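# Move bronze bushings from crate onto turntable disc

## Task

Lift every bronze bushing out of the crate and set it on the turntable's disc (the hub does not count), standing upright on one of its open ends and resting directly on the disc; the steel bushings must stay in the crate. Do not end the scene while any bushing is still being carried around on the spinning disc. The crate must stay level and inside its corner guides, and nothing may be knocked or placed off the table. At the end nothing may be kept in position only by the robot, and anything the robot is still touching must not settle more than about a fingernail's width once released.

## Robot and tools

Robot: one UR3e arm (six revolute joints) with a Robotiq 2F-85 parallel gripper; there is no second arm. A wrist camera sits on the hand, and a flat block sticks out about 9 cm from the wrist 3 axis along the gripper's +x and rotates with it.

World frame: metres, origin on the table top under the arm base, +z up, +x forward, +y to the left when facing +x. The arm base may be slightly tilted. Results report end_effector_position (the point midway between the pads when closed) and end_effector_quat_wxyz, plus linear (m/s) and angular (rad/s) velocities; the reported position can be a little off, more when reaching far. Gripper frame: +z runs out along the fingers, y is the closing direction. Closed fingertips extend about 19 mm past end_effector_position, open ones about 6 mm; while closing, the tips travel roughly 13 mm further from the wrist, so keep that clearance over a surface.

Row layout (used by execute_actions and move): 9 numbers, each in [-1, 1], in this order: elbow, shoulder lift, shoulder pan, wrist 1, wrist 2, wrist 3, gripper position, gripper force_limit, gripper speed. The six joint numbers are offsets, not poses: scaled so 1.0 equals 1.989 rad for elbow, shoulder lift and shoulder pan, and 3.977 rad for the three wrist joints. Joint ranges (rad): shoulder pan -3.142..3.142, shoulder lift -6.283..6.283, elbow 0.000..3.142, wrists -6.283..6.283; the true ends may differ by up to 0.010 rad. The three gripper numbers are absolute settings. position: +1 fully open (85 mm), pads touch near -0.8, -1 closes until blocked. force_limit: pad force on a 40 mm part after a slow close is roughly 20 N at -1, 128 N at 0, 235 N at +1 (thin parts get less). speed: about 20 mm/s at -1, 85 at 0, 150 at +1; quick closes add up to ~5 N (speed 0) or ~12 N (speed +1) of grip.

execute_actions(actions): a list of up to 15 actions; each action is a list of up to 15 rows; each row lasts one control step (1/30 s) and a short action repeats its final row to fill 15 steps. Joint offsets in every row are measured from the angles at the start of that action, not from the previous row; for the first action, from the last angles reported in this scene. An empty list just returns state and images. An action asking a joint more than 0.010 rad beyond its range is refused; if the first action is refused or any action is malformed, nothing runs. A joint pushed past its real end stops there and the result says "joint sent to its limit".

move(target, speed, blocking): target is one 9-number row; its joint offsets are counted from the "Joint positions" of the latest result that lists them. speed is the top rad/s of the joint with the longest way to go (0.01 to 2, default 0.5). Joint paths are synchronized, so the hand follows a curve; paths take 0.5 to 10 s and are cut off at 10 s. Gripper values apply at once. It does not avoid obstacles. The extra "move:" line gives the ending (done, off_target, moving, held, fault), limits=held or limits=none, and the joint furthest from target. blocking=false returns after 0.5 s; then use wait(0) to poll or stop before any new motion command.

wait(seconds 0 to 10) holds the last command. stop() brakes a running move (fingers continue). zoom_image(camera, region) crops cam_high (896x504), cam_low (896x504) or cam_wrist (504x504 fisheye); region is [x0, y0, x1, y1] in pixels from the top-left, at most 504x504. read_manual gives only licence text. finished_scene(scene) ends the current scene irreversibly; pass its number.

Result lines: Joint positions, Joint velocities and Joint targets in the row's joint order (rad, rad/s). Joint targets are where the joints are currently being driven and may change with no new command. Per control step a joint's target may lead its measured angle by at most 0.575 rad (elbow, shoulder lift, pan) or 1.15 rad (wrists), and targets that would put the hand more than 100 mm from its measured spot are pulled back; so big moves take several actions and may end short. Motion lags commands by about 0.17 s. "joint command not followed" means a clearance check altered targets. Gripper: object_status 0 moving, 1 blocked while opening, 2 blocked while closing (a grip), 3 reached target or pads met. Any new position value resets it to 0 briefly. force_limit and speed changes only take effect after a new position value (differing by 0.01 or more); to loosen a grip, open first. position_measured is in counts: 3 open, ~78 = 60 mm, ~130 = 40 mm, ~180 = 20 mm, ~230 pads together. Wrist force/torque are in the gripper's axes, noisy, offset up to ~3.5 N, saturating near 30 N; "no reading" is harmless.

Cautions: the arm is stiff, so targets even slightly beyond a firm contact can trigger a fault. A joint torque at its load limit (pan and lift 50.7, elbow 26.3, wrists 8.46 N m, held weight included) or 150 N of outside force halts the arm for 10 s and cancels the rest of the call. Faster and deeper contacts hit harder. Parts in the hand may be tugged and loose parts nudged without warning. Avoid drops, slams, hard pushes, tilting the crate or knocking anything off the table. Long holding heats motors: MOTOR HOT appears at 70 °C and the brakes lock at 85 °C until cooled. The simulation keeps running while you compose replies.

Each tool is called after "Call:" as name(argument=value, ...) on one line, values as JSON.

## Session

Call:
execute_actions(actions=[])

Scene clock: 0.00 s.
end_effector_position=(+0.3532, +0.1492, +0.2209) position_measured=3 object_status=3 end_effector_quat_wxyz=(-0.024, -0.053, +0.998, -0.037) end_effector_velocity=(-0.000, -0.000, +0.000) end_effector_angular_velocity=(-0.000, -0.000, +0.000)
Joint names: [elbow, shoulder lift, shoulder pan, wrist 1, wrist 2, wrist 3]
Joint positions: [ 1.552 -2.074  0.275 -1.517 -1.625 -0.021]
Joint velocities: [ 0. -0.  0.  0. -0.  0.]
Motor temperatures (°C, as the motors report them): [39 33 32 43 43 38]
Wrist force (N, on the end effector, along its own x y z axes, offset not removed): no reading
Wrist torque (N m, same axes, about the end effector's origin, offset not removed): no reading
Joint targets: [1.552 -2.074 0.275 -1.517 -1.625 -0.021]
camera_calibration (this result's frames):
cam_wrist: T_world_to_cam=[[-0.12578, 0.989479, -0.0714887, -0.0894991], [0.972824, 0.137142, 0.186564, -0.370938], [0.194405, -0.0460799, -0.979838, 0.30377], [0, 0, 0, 1]] pos_world=[0.290545, 0.153426, 0.360451]

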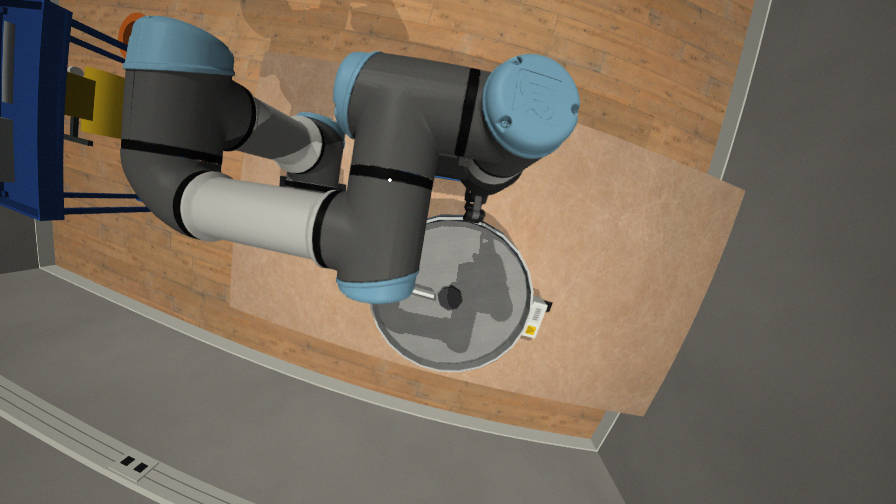

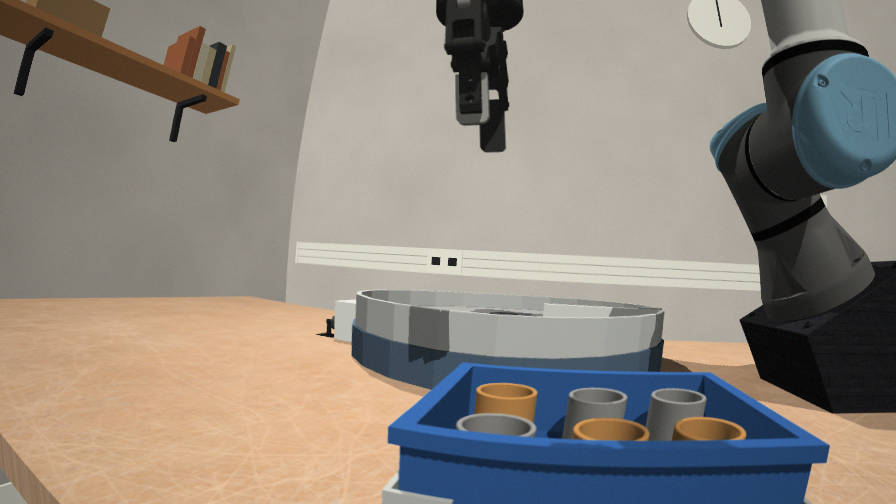

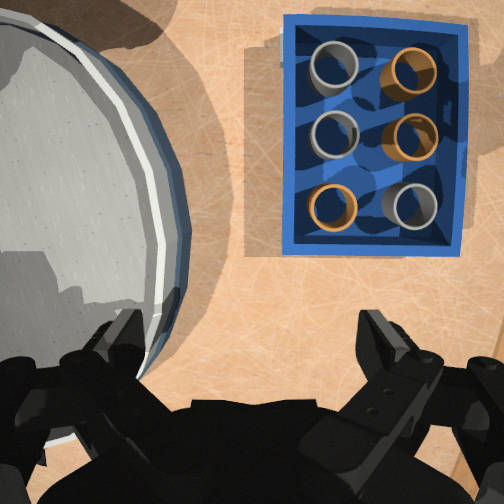

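Call:
move(target=[0.175,-0.028,0.1126,-0.0835,-0.0133,0.4777,0.3,-0.7,-0.5], speed=0.8)

Scene clock: 5.33 s.
end_effector_position=(+0.3117, +0.1907, +0.1775) position_measured=91 object_status=3 end_effector_quat_wxyz=(+0.005, +0.717, +0.697, -0.005) end_effector_velocity=(+0.001, -0.000, +0.000) end_effector_angular_velocity=(-0.000, -0.001, -0.003)
Joint names: [elbow, shoulder lift, shoulder pan, wrist 1, wrist 2, wrist 3]
Joint positions: [ 1.9   -2.13   0.498 -1.85  -1.678  1.879]
Joint velocities: [-0.001  0.    -0.    -0.    -0.     0.002]
Motor temperatures (°C, as the motors report them): [39 33 32 43 43 38]
Wrist force (N, on the end effector, along its own x y z axes, offset not removed): [0.6 1.8 0.0]
Wrist torque (N m, same axes, about the end effector's origin, offset not removed): [0.23 -0.13 0.01]
Joint targets: [1.900 -2.130 0.498 -1.850 -1.678 1.879]
move: done; limits=none; farthest joint: the shoulder pan, 0.000 radians from its target (0.224 radians at the start)
camera_calibration (this result's frames):
cam_wrist: T_world_to_cam=[[0.999947, -0.0102417, -0.00103861, -0.311625], [-0.00964647, -0.967472, 0.252795, 0.177046], [-0.00359386, -0.252771, -0.967519, 0.37019], [0, 0, 0, 1]] pos_world=[0.314647, 0.261669, 0.313086]

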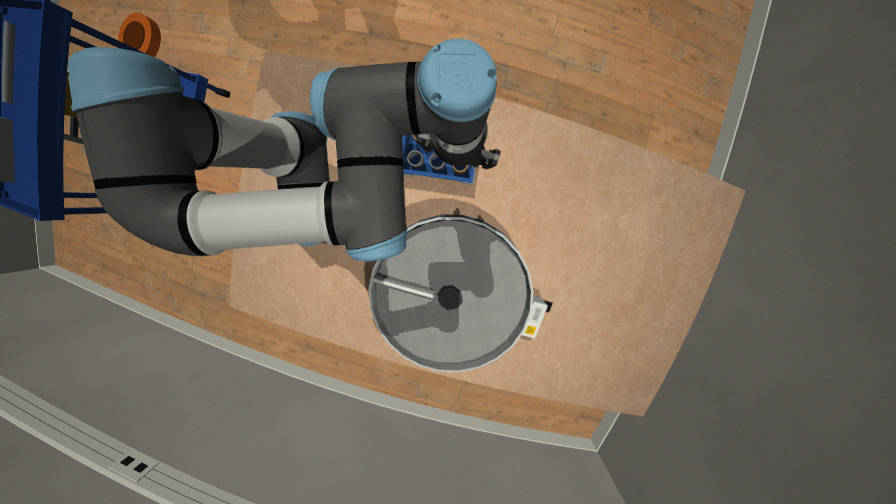

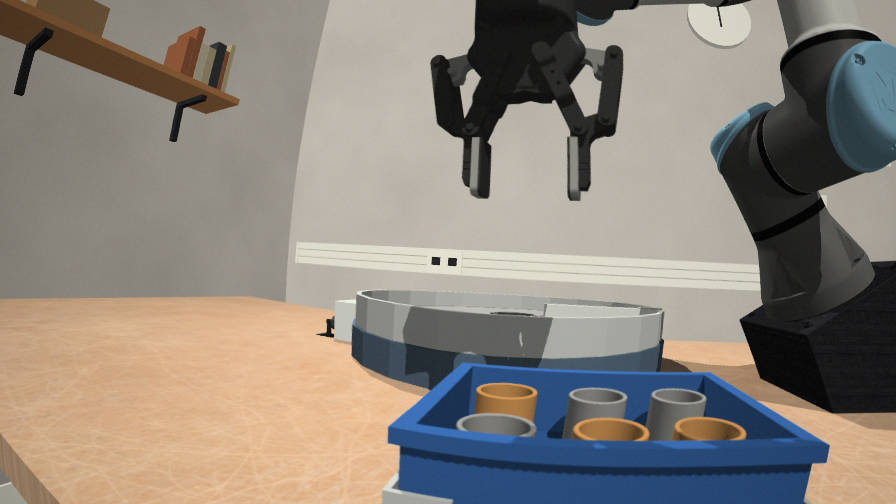

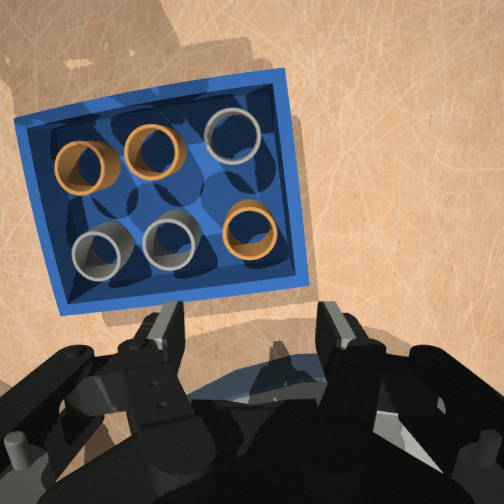

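Call:
move(target=[0.119,0.1197,0.0126,-0.1194,0.0008,-0.04,-0.02,-0.7,-0.5], speed=0.4)

Scene clock: 30.33 s.
end_effector_position=(+0.3123, +0.2090, +0.0888) position_measured=131 object_status=3 end_effector_quat_wxyz=(-0.001, +0.651, +0.759, +0.000) end_effector_velocity=(-0.000, +0.000, -0.000) end_effector_angular_velocity=(+0.001, -0.000, +0.001)
Joint names: [elbow, shoulder lift, shoulder pan, wrist 1, wrist 2, wrist 3]
Joint positions: [ 2.136 -1.892  0.523 -2.324 -1.675  1.72 ]
Joint velocities: [ 0.001  0.001  0.001 -0.002  0.    -0.001]
Motor temperatures (°C, as the motors report them): [39 33 32 43 43 38]
Wrist force (N, on the end effector, along its own x y z axes, offset not removed): [0.3 0.7 0.1]
Wrist torque (N m, same axes, about the end effector's origin, offset not removed): [0.07 -0.04 0.01]
Joint targets: [2.137 -1.892 0.524 -2.324 -1.675 1.720]
move: done; limits=none; farthest joint: the wrist 1, 0.001 radians from its target (0.475 radians at the start)
camera_calibration (this result's frames):
cam_wrist: T_world_to_cam=[[0.985491, 0.169704, -0.0029503, -0.345078], [0.165534, -0.957144, 0.237644, 0.161638], [0.0375053, -0.234684, -0.971348, 0.272756], [0, 0, 0, 1]] pos_world=[0.303085, 0.277283, 0.22551]

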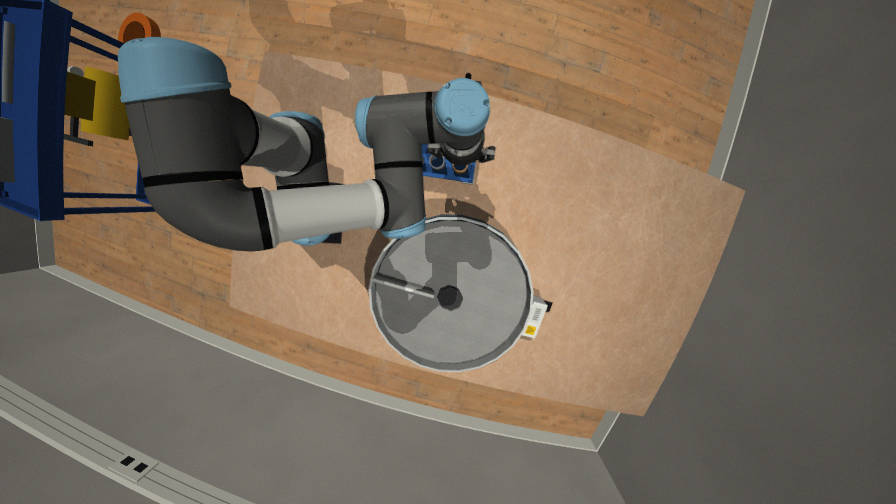

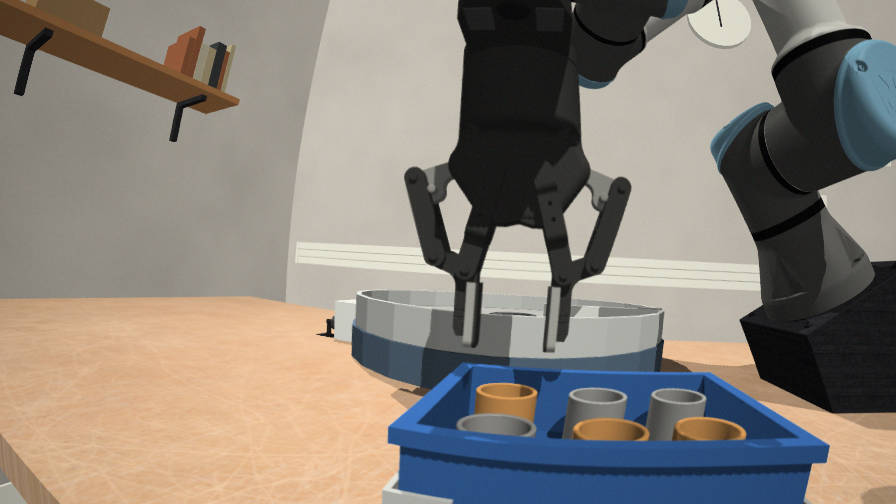

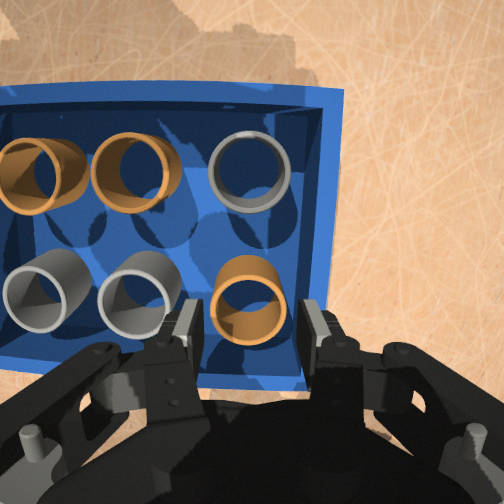

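Call:
move(target=[0.017,-0.0206,-0.0166,0.0018,0.002,-0.007,-0.02,-0.7,-0.5], speed=0.15)

Call:
move(target=[0.0205,0.041,-0.005,-0.031,0.001,-0.002,-0.02,-0.7,-0.5], speed=0.08)

Scene clock: 45.00 s.
end_effector_position=(+0.3093, +0.1990, +0.0889) position_measured=131 object_status=3 end_effector_quat_wxyz=(+0.002, +0.652, +0.759, -0.003) end_effector_velocity=(-0.000, -0.001, -0.000) end_effector_angular_velocity=(-0.001, +0.000, -0.001)
Joint names: [elbow, shoulder lift, shoulder pan, wrist 1, wrist 2, wrist 3]
Joint positions: [ 2.17  -1.932  0.491 -2.317 -1.667  1.692]
Joint velocities: [ 0.002 -0.002 -0.002  0.     0.    -0.001]
Motor temperatures (°C, as the motors report them): [39 33 32 43 43 38]
Wrist force (N, on the end effector, along its own x y z axes, offset not removed): [0.5 1.0 0.4]
Wrist torque (N m, same axes, about the end effector's origin, offset not removed): [0.07 -0.08 0.00]
Joint targets: [2.170 -1.933 0.490 -2.317 -1.667 1.692]
move: done; limits=none; farthest joint: the shoulder pan, 0.001 radians from its target (0.034 radians at the start)
camera_calibration (this result's frames):
cam_wrist: T_world_to_cam=[[0.985629, 0.168853, -0.00485034, -0.340096], [0.164852, -0.955211, 0.245757, 0.151688], [0.0368638, -0.243025, -0.969319, 0.272249], [0, 0, 0, 1]] pos_world=[0.300166, 0.268483, 0.224968]

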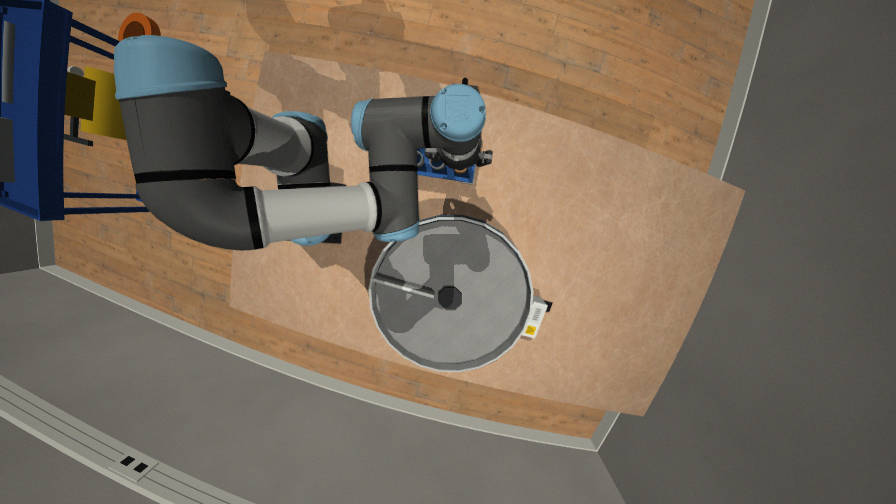

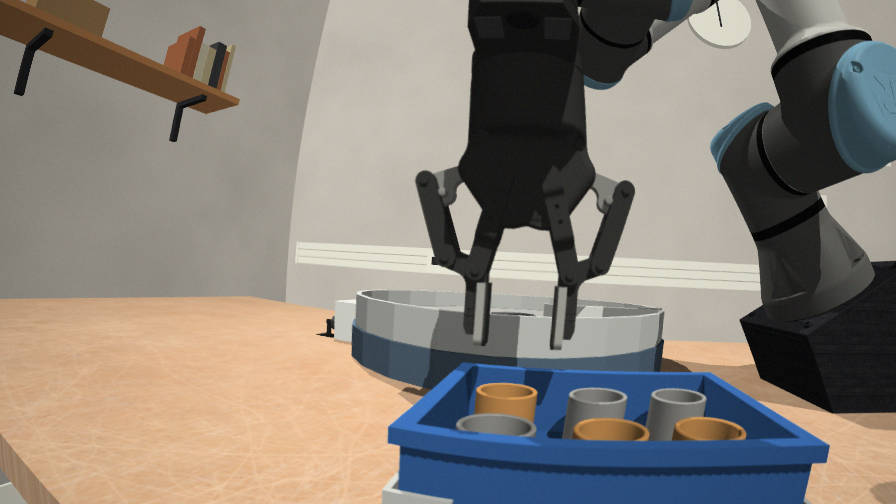

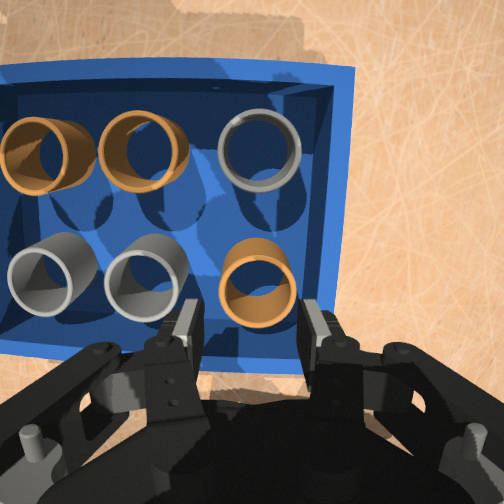

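Scene clock: 46.97 s.
end_effector_position=(+0.3110, +0.1992, +0.0665) position_measured=131 object_status=3 end_effector_quat_wxyz=(+0.002, +0.652, +0.758, -0.003) end_effector_velocity=(-0.001, +0.000, -0.000) end_effector_angular_velocity=(+0.000, +0.001, +0.001)
Joint names: [elbow, shoulder lift, shoulder pan, wrist 1, wrist 2, wrist 3]
Joint positions: [ 2.211 -1.851  0.481 -2.44  -1.663  1.684]
Joint velocities: [ 0.002  0.001  0.001 -0.002  0.    -0.   ]
Motor temperatures (°C, as the motors report them): [39 33 32 43 43 38]
Wrist force (N, on the end effector, along its own x y z axes, offset not removed): [1.0 1.6 0.3]
Wrist torque (N m, same axes, about the end effector's origin, offset not removed): [0.24 -0.22 0.01]
Joint targets: [2.211 -1.851 0.481 -2.440 -1.663 1.684]
move: done; limits=none; farthest joint: the shoulder lift, 0.001 radians from its target (0.082 radians at the start)
camera_calibration (this result's frames):
cam_wrist: T_world_to_cam=[[0.985762, 0.168085, -0.0045839, -0.341899], [0.164011, -0.955143, 0.24658, 0.157264], [0.037068, -0.243821, -0.969112, 0.250669], [0, 0, 0, 1]] pos_world=[0.301946, 0.268796, 0.202581]

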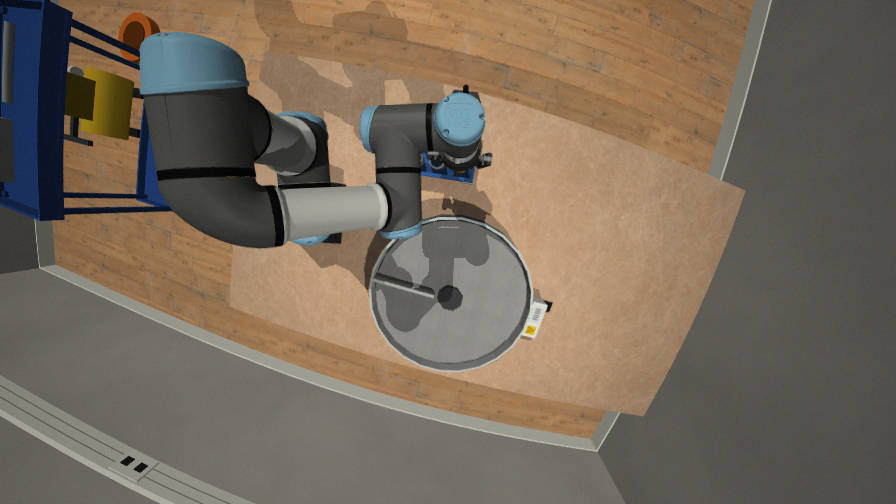

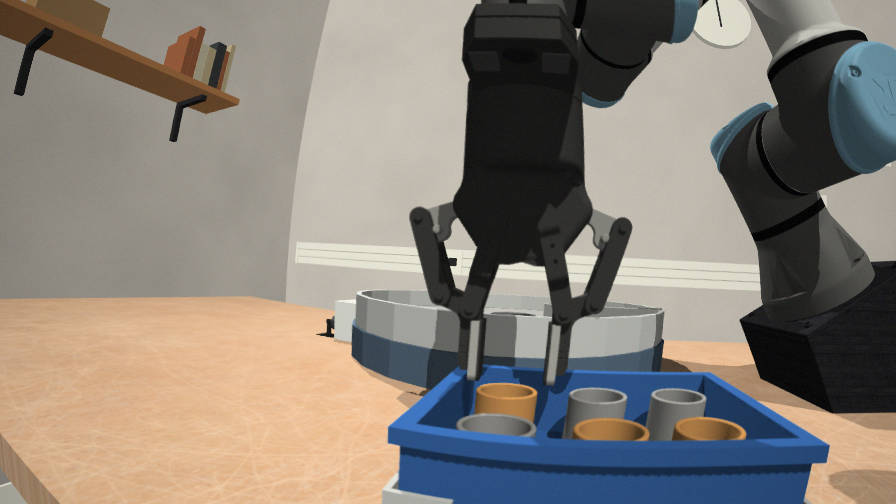

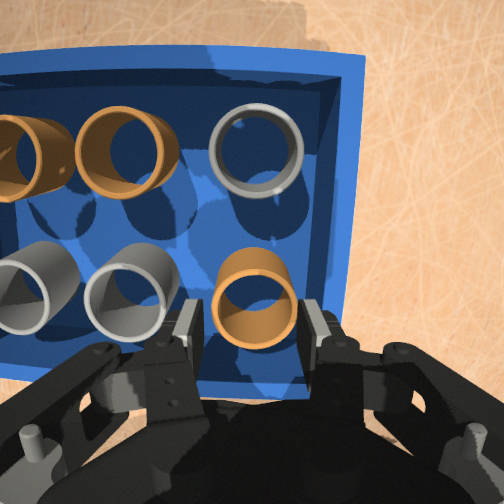

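Call:
move(target=[0.025,0.066,-0.002,-0.046,0,0,-0.02,-0.7,-0.5], speed=0.04)

Scene clock: 63.33 s.
end_effector_position=(+0.3142, +0.2001, +0.0594) position_measured=131 object_status=3 end_effector_quat_wxyz=(+0.006, +0.652, +0.758, +0.000) end_effector_velocity=(+0.000, -0.000, +0.000) end_effector_angular_velocity=(-0.000, -0.000, -0.000)
Joint names: [elbow, shoulder lift, shoulder pan, wrist 1, wrist 2, wrist 3]
Joint positions: [ 2.222 -1.817  0.48  -2.495 -1.664  1.684]
Joint velocities: [-0.001  0.    -0.001  0.     0.    -0.   ]
Motor temperatures (°C, as the motors report them): [39 33 32 43 43 38]
Wrist force (N, on the end effector, along its own x y z axes, offset not removed): [-6.8 -10.0 -30.0]
Wrist torque (N m, same axes, about the end effector's origin, offset not removed): [-1.44 -0.17 0.25]
Joint targets: [2.224 -1.815 0.480 -2.493 -1.663 1.684]
TORQUE FAULT: the external load on the wrist 1 reached its load limit, and the arm stopped for 10 seconds. That time counts as 20 of the actions that you can send in this scene. The arm's remaining commands of this call were not run. The arm holds where it stopped, with its grip as last carried out, and accepts commands again: back off and push less far. The arm stops again, at the same cost, whenever a joint's load reaches its limit.
move: fault; limits=none; farthest joint: the wrist 1, 0.128 radians from its target (0.183 radians at the start)
camera_calibration (this result's frames):
cam_wrist: T_world_to_cam=[[0.986018, 0.166542, 0.00577076, -0.345626], [0.159973, -0.955691, 0.24711, 0.16072], [0.0466692, -0.242732, -0.96897, 0.240569], [0, 0, 0, 1]] pos_world=[0.303856, 0.269553, 0.195383]

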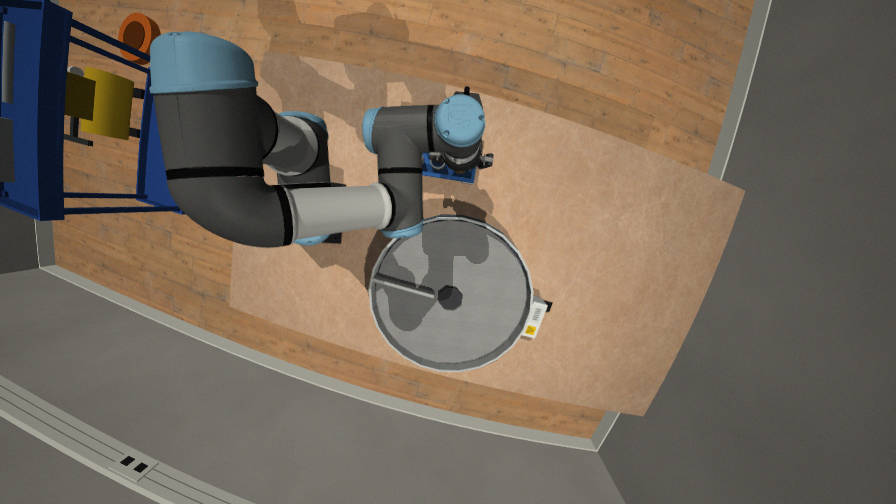

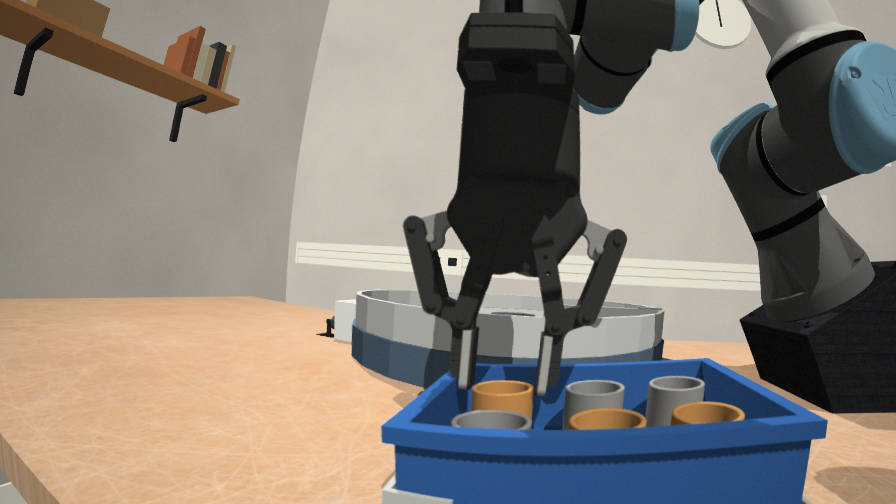

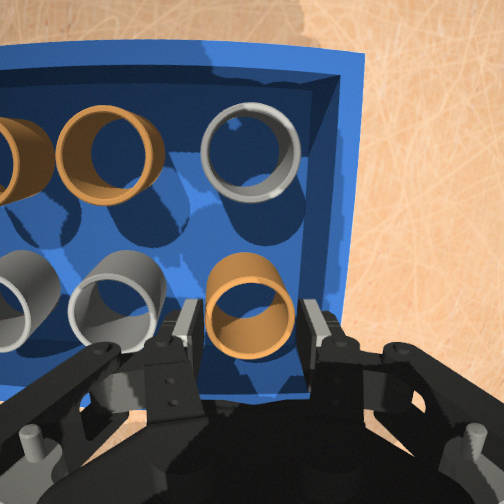

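Call:
move(target=[-0.0055,-0.017,0.0005,0.0138,0,0,-0.02,-0.7,-0.5], speed=0.05)

Call:
move(target=[0,0,0.009,0,0,0.003,-0.02,-0.7,-0.5], speed=0.05)

Call:
move(target=[0.006,0.0165,-0.001,-0.0115,0,0,-0.02,-0.7,-0.5], speed=0.02)

Scene clock: 74.20 s.
end_effector_position=(+0.3112, +0.1990, +0.0665) position_measured=131 object_status=3 end_effector_quat_wxyz=(+0.003, +0.652, +0.758, -0.004) end_effector_velocity=(-0.000, +0.000, +0.000) end_effector_angular_velocity=(+0.000, +0.000, +0.000)
Joint names: [elbow, shoulder lift, shoulder pan, wrist 1, wrist 2, wrist 3]
Joint positions: [ 2.211 -1.851  0.481 -2.441 -1.664  1.684]
Joint velocities: [-0.001 -0.002  0.     0.002  0.     0.   ]
Motor temperatures (°C, as the motors report them): [39 33 32 43 43 38]
Wrist force (N, on the end effector, along its own x y z axes, offset not removed): [0.3 1.8 0.7]
Wrist torque (N m, same axes, about the end effector's origin, offset not removed): [0.24 -0.08 0.05]
Joint targets: [2.211 -1.851 0.481 -2.440 -1.664 1.684]
move: done; limits=none; farthest joint: the wrist 1, 0.001 radians from its target (0.055 radians at the start)
camera_calibration (this result's frames):
cam_wrist: T_world_to_cam=[[0.985739, 0.168229, -0.00421445, -0.342057], [0.164022, -0.954887, 0.247565, 0.156934], [0.0376233, -0.244726, -0.968862, 0.250577], [0, 0, 0, 1]] pos_world=[0.302011, 0.268721, 0.202481]

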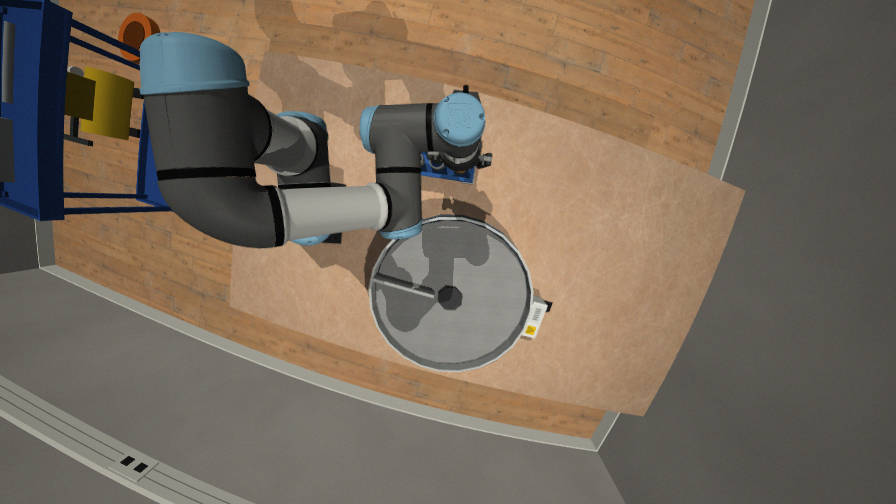

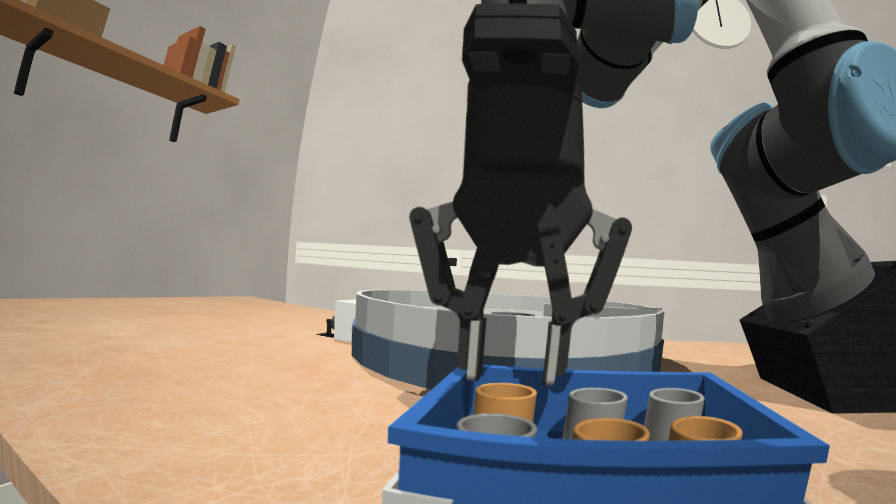

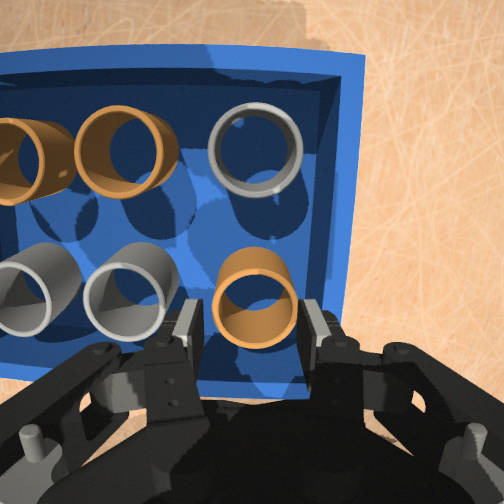

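Scene clock: 75.00 s.
end_effector_position=(+0.3081, +0.2042, +0.0680) position_measured=131 object_status=3 end_effector_quat_wxyz=(-0.001, +0.650, +0.760, -0.001) end_effector_velocity=(-0.001, +0.001, +0.000) end_effector_angular_velocity=(+0.001, +0.000, +0.000)
Joint names: [elbow, shoulder lift, shoulder pan, wrist 1, wrist 2, wrist 3]
Joint positions: [ 2.211 -1.851  0.499 -2.441 -1.664  1.696]
Joint velocities: [ 0.     0.     0.003  0.    -0.     0.002]
Motor temperatures (°C, as the motors report them): [39 33 32 43 43 38]
Wrist force (N, on the end effector, along its own x y z axes, offset not removed): [1.4 1.6 0.3]
Wrist torque (N m, same axes, about the end effector's origin, offset not removed): [0.24 -0.24 0.03]
Joint targets: [2.211 -1.851 0.499 -2.441 -1.664 1.696]
move: done; limits=none; farthest joint: the shoulder pan, 0.000 radians from its target (0.018 radians at the start)
camera_calibration (this result's frames):
cam_wrist: T_world_to_cam=[[0.985131, 0.171763, -0.0036884, -0.340393], [0.16765, -0.956408, 0.239119, 0.161738], [0.0375443, -0.236182, -0.970983, 0.251778], [0, 0, 0, 1]] pos_world=[0.298764, 0.27262, 0.204543]

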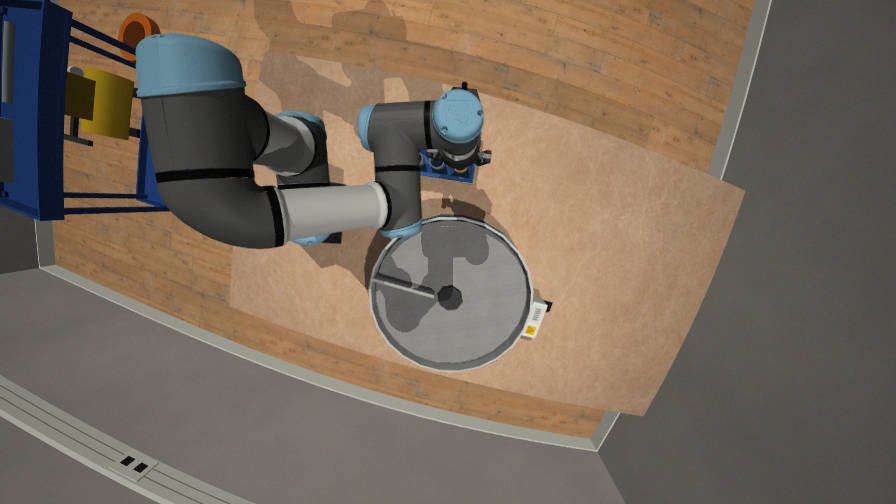

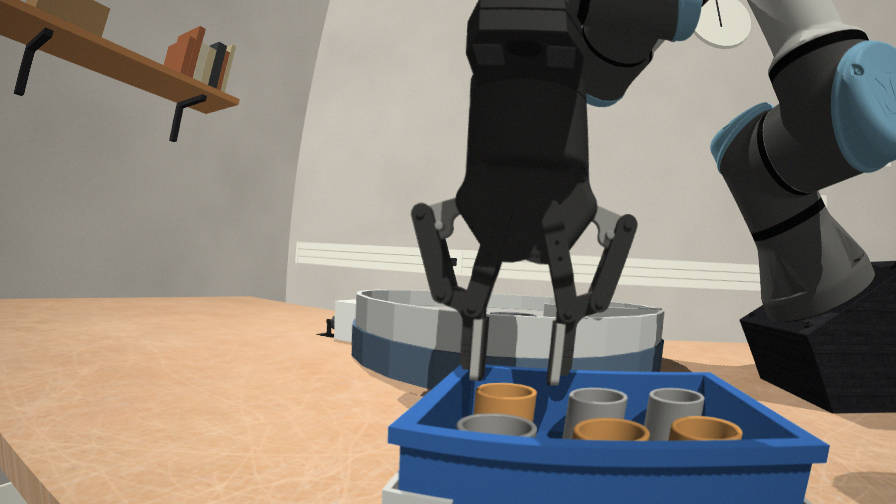

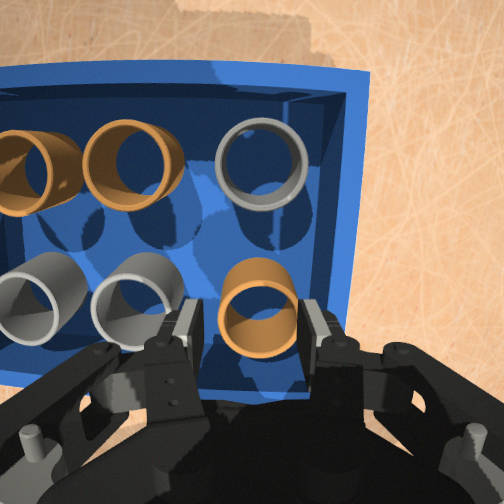

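Scene clock: 77.57 s.
end_effector_position=(+0.3089, +0.2045, +0.0601) position_measured=131 object_status=3 end_effector_quat_wxyz=(+0.000, +0.651, +0.759, -0.000) end_effector_velocity=(+0.003, -0.000, +0.000) end_effector_angular_velocity=(+0.001, -0.008, -0.003)
Joint names: [elbow, shoulder lift, shoulder pan, wrist 1, wrist 2, wrist 3]
Joint positions: [ 2.222 -1.818  0.497 -2.486 -1.664  1.696]
Joint velocities: [-0.001  0.003 -0.003 -0.01  -0.    -0.   ]
Motor temperatures (°C, as the motors report them): [39 33 32 43 43 38]
Wrist force (N, on the end effector, along its own x y z axes, offset not removed): [-0.4 -1.7 -21.9]
Wrist torque (N m, same axes, about the end effector's origin, offset not removed): [-0.20 -0.25 0.07]
Joint targets: [2.223 -1.818 0.497 -2.486 -1.664 1.696]
move: done; limits=none; farthest joint: the elbow, 0.001 radians from its target (0.012 radians at the start)
camera_calibration (this result's frames):
cam_wrist: T_world_to_cam=[[0.985449, 0.169955, -0.0022056, -0.341126], [0.165512, -0.956575, 0.239938, 0.164411], [0.0386688, -0.236812, -0.970786, 0.243976], [0, 0, 0, 1]] pos_world=[0.299516, 0.273024, 0.196648]

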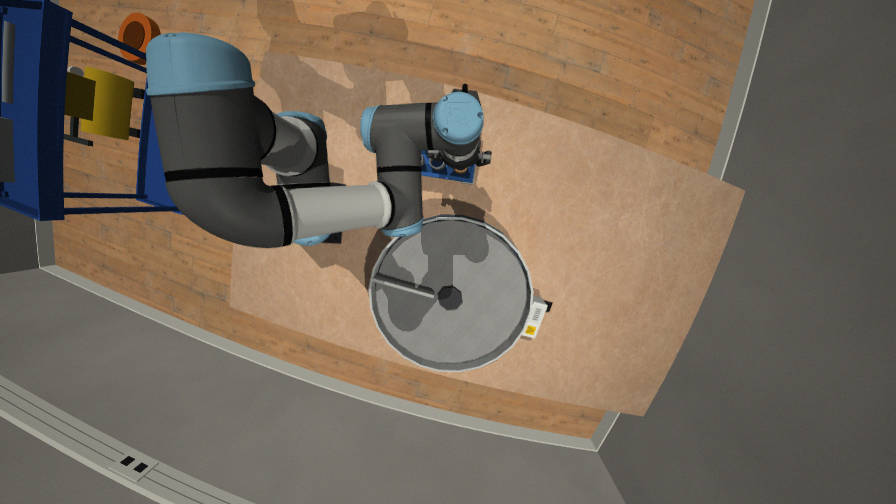

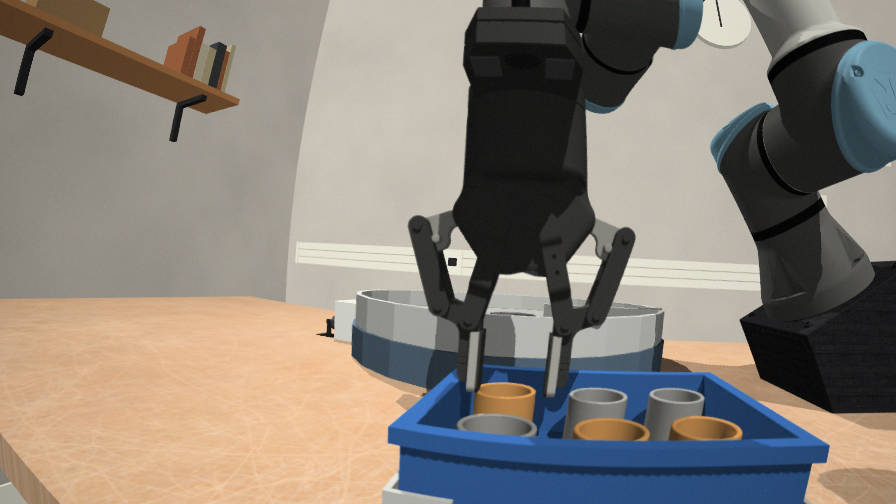

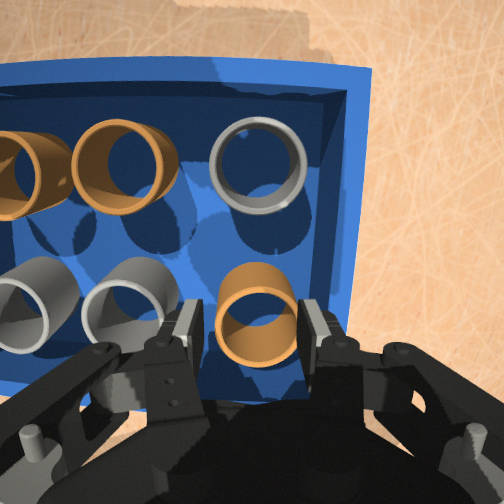

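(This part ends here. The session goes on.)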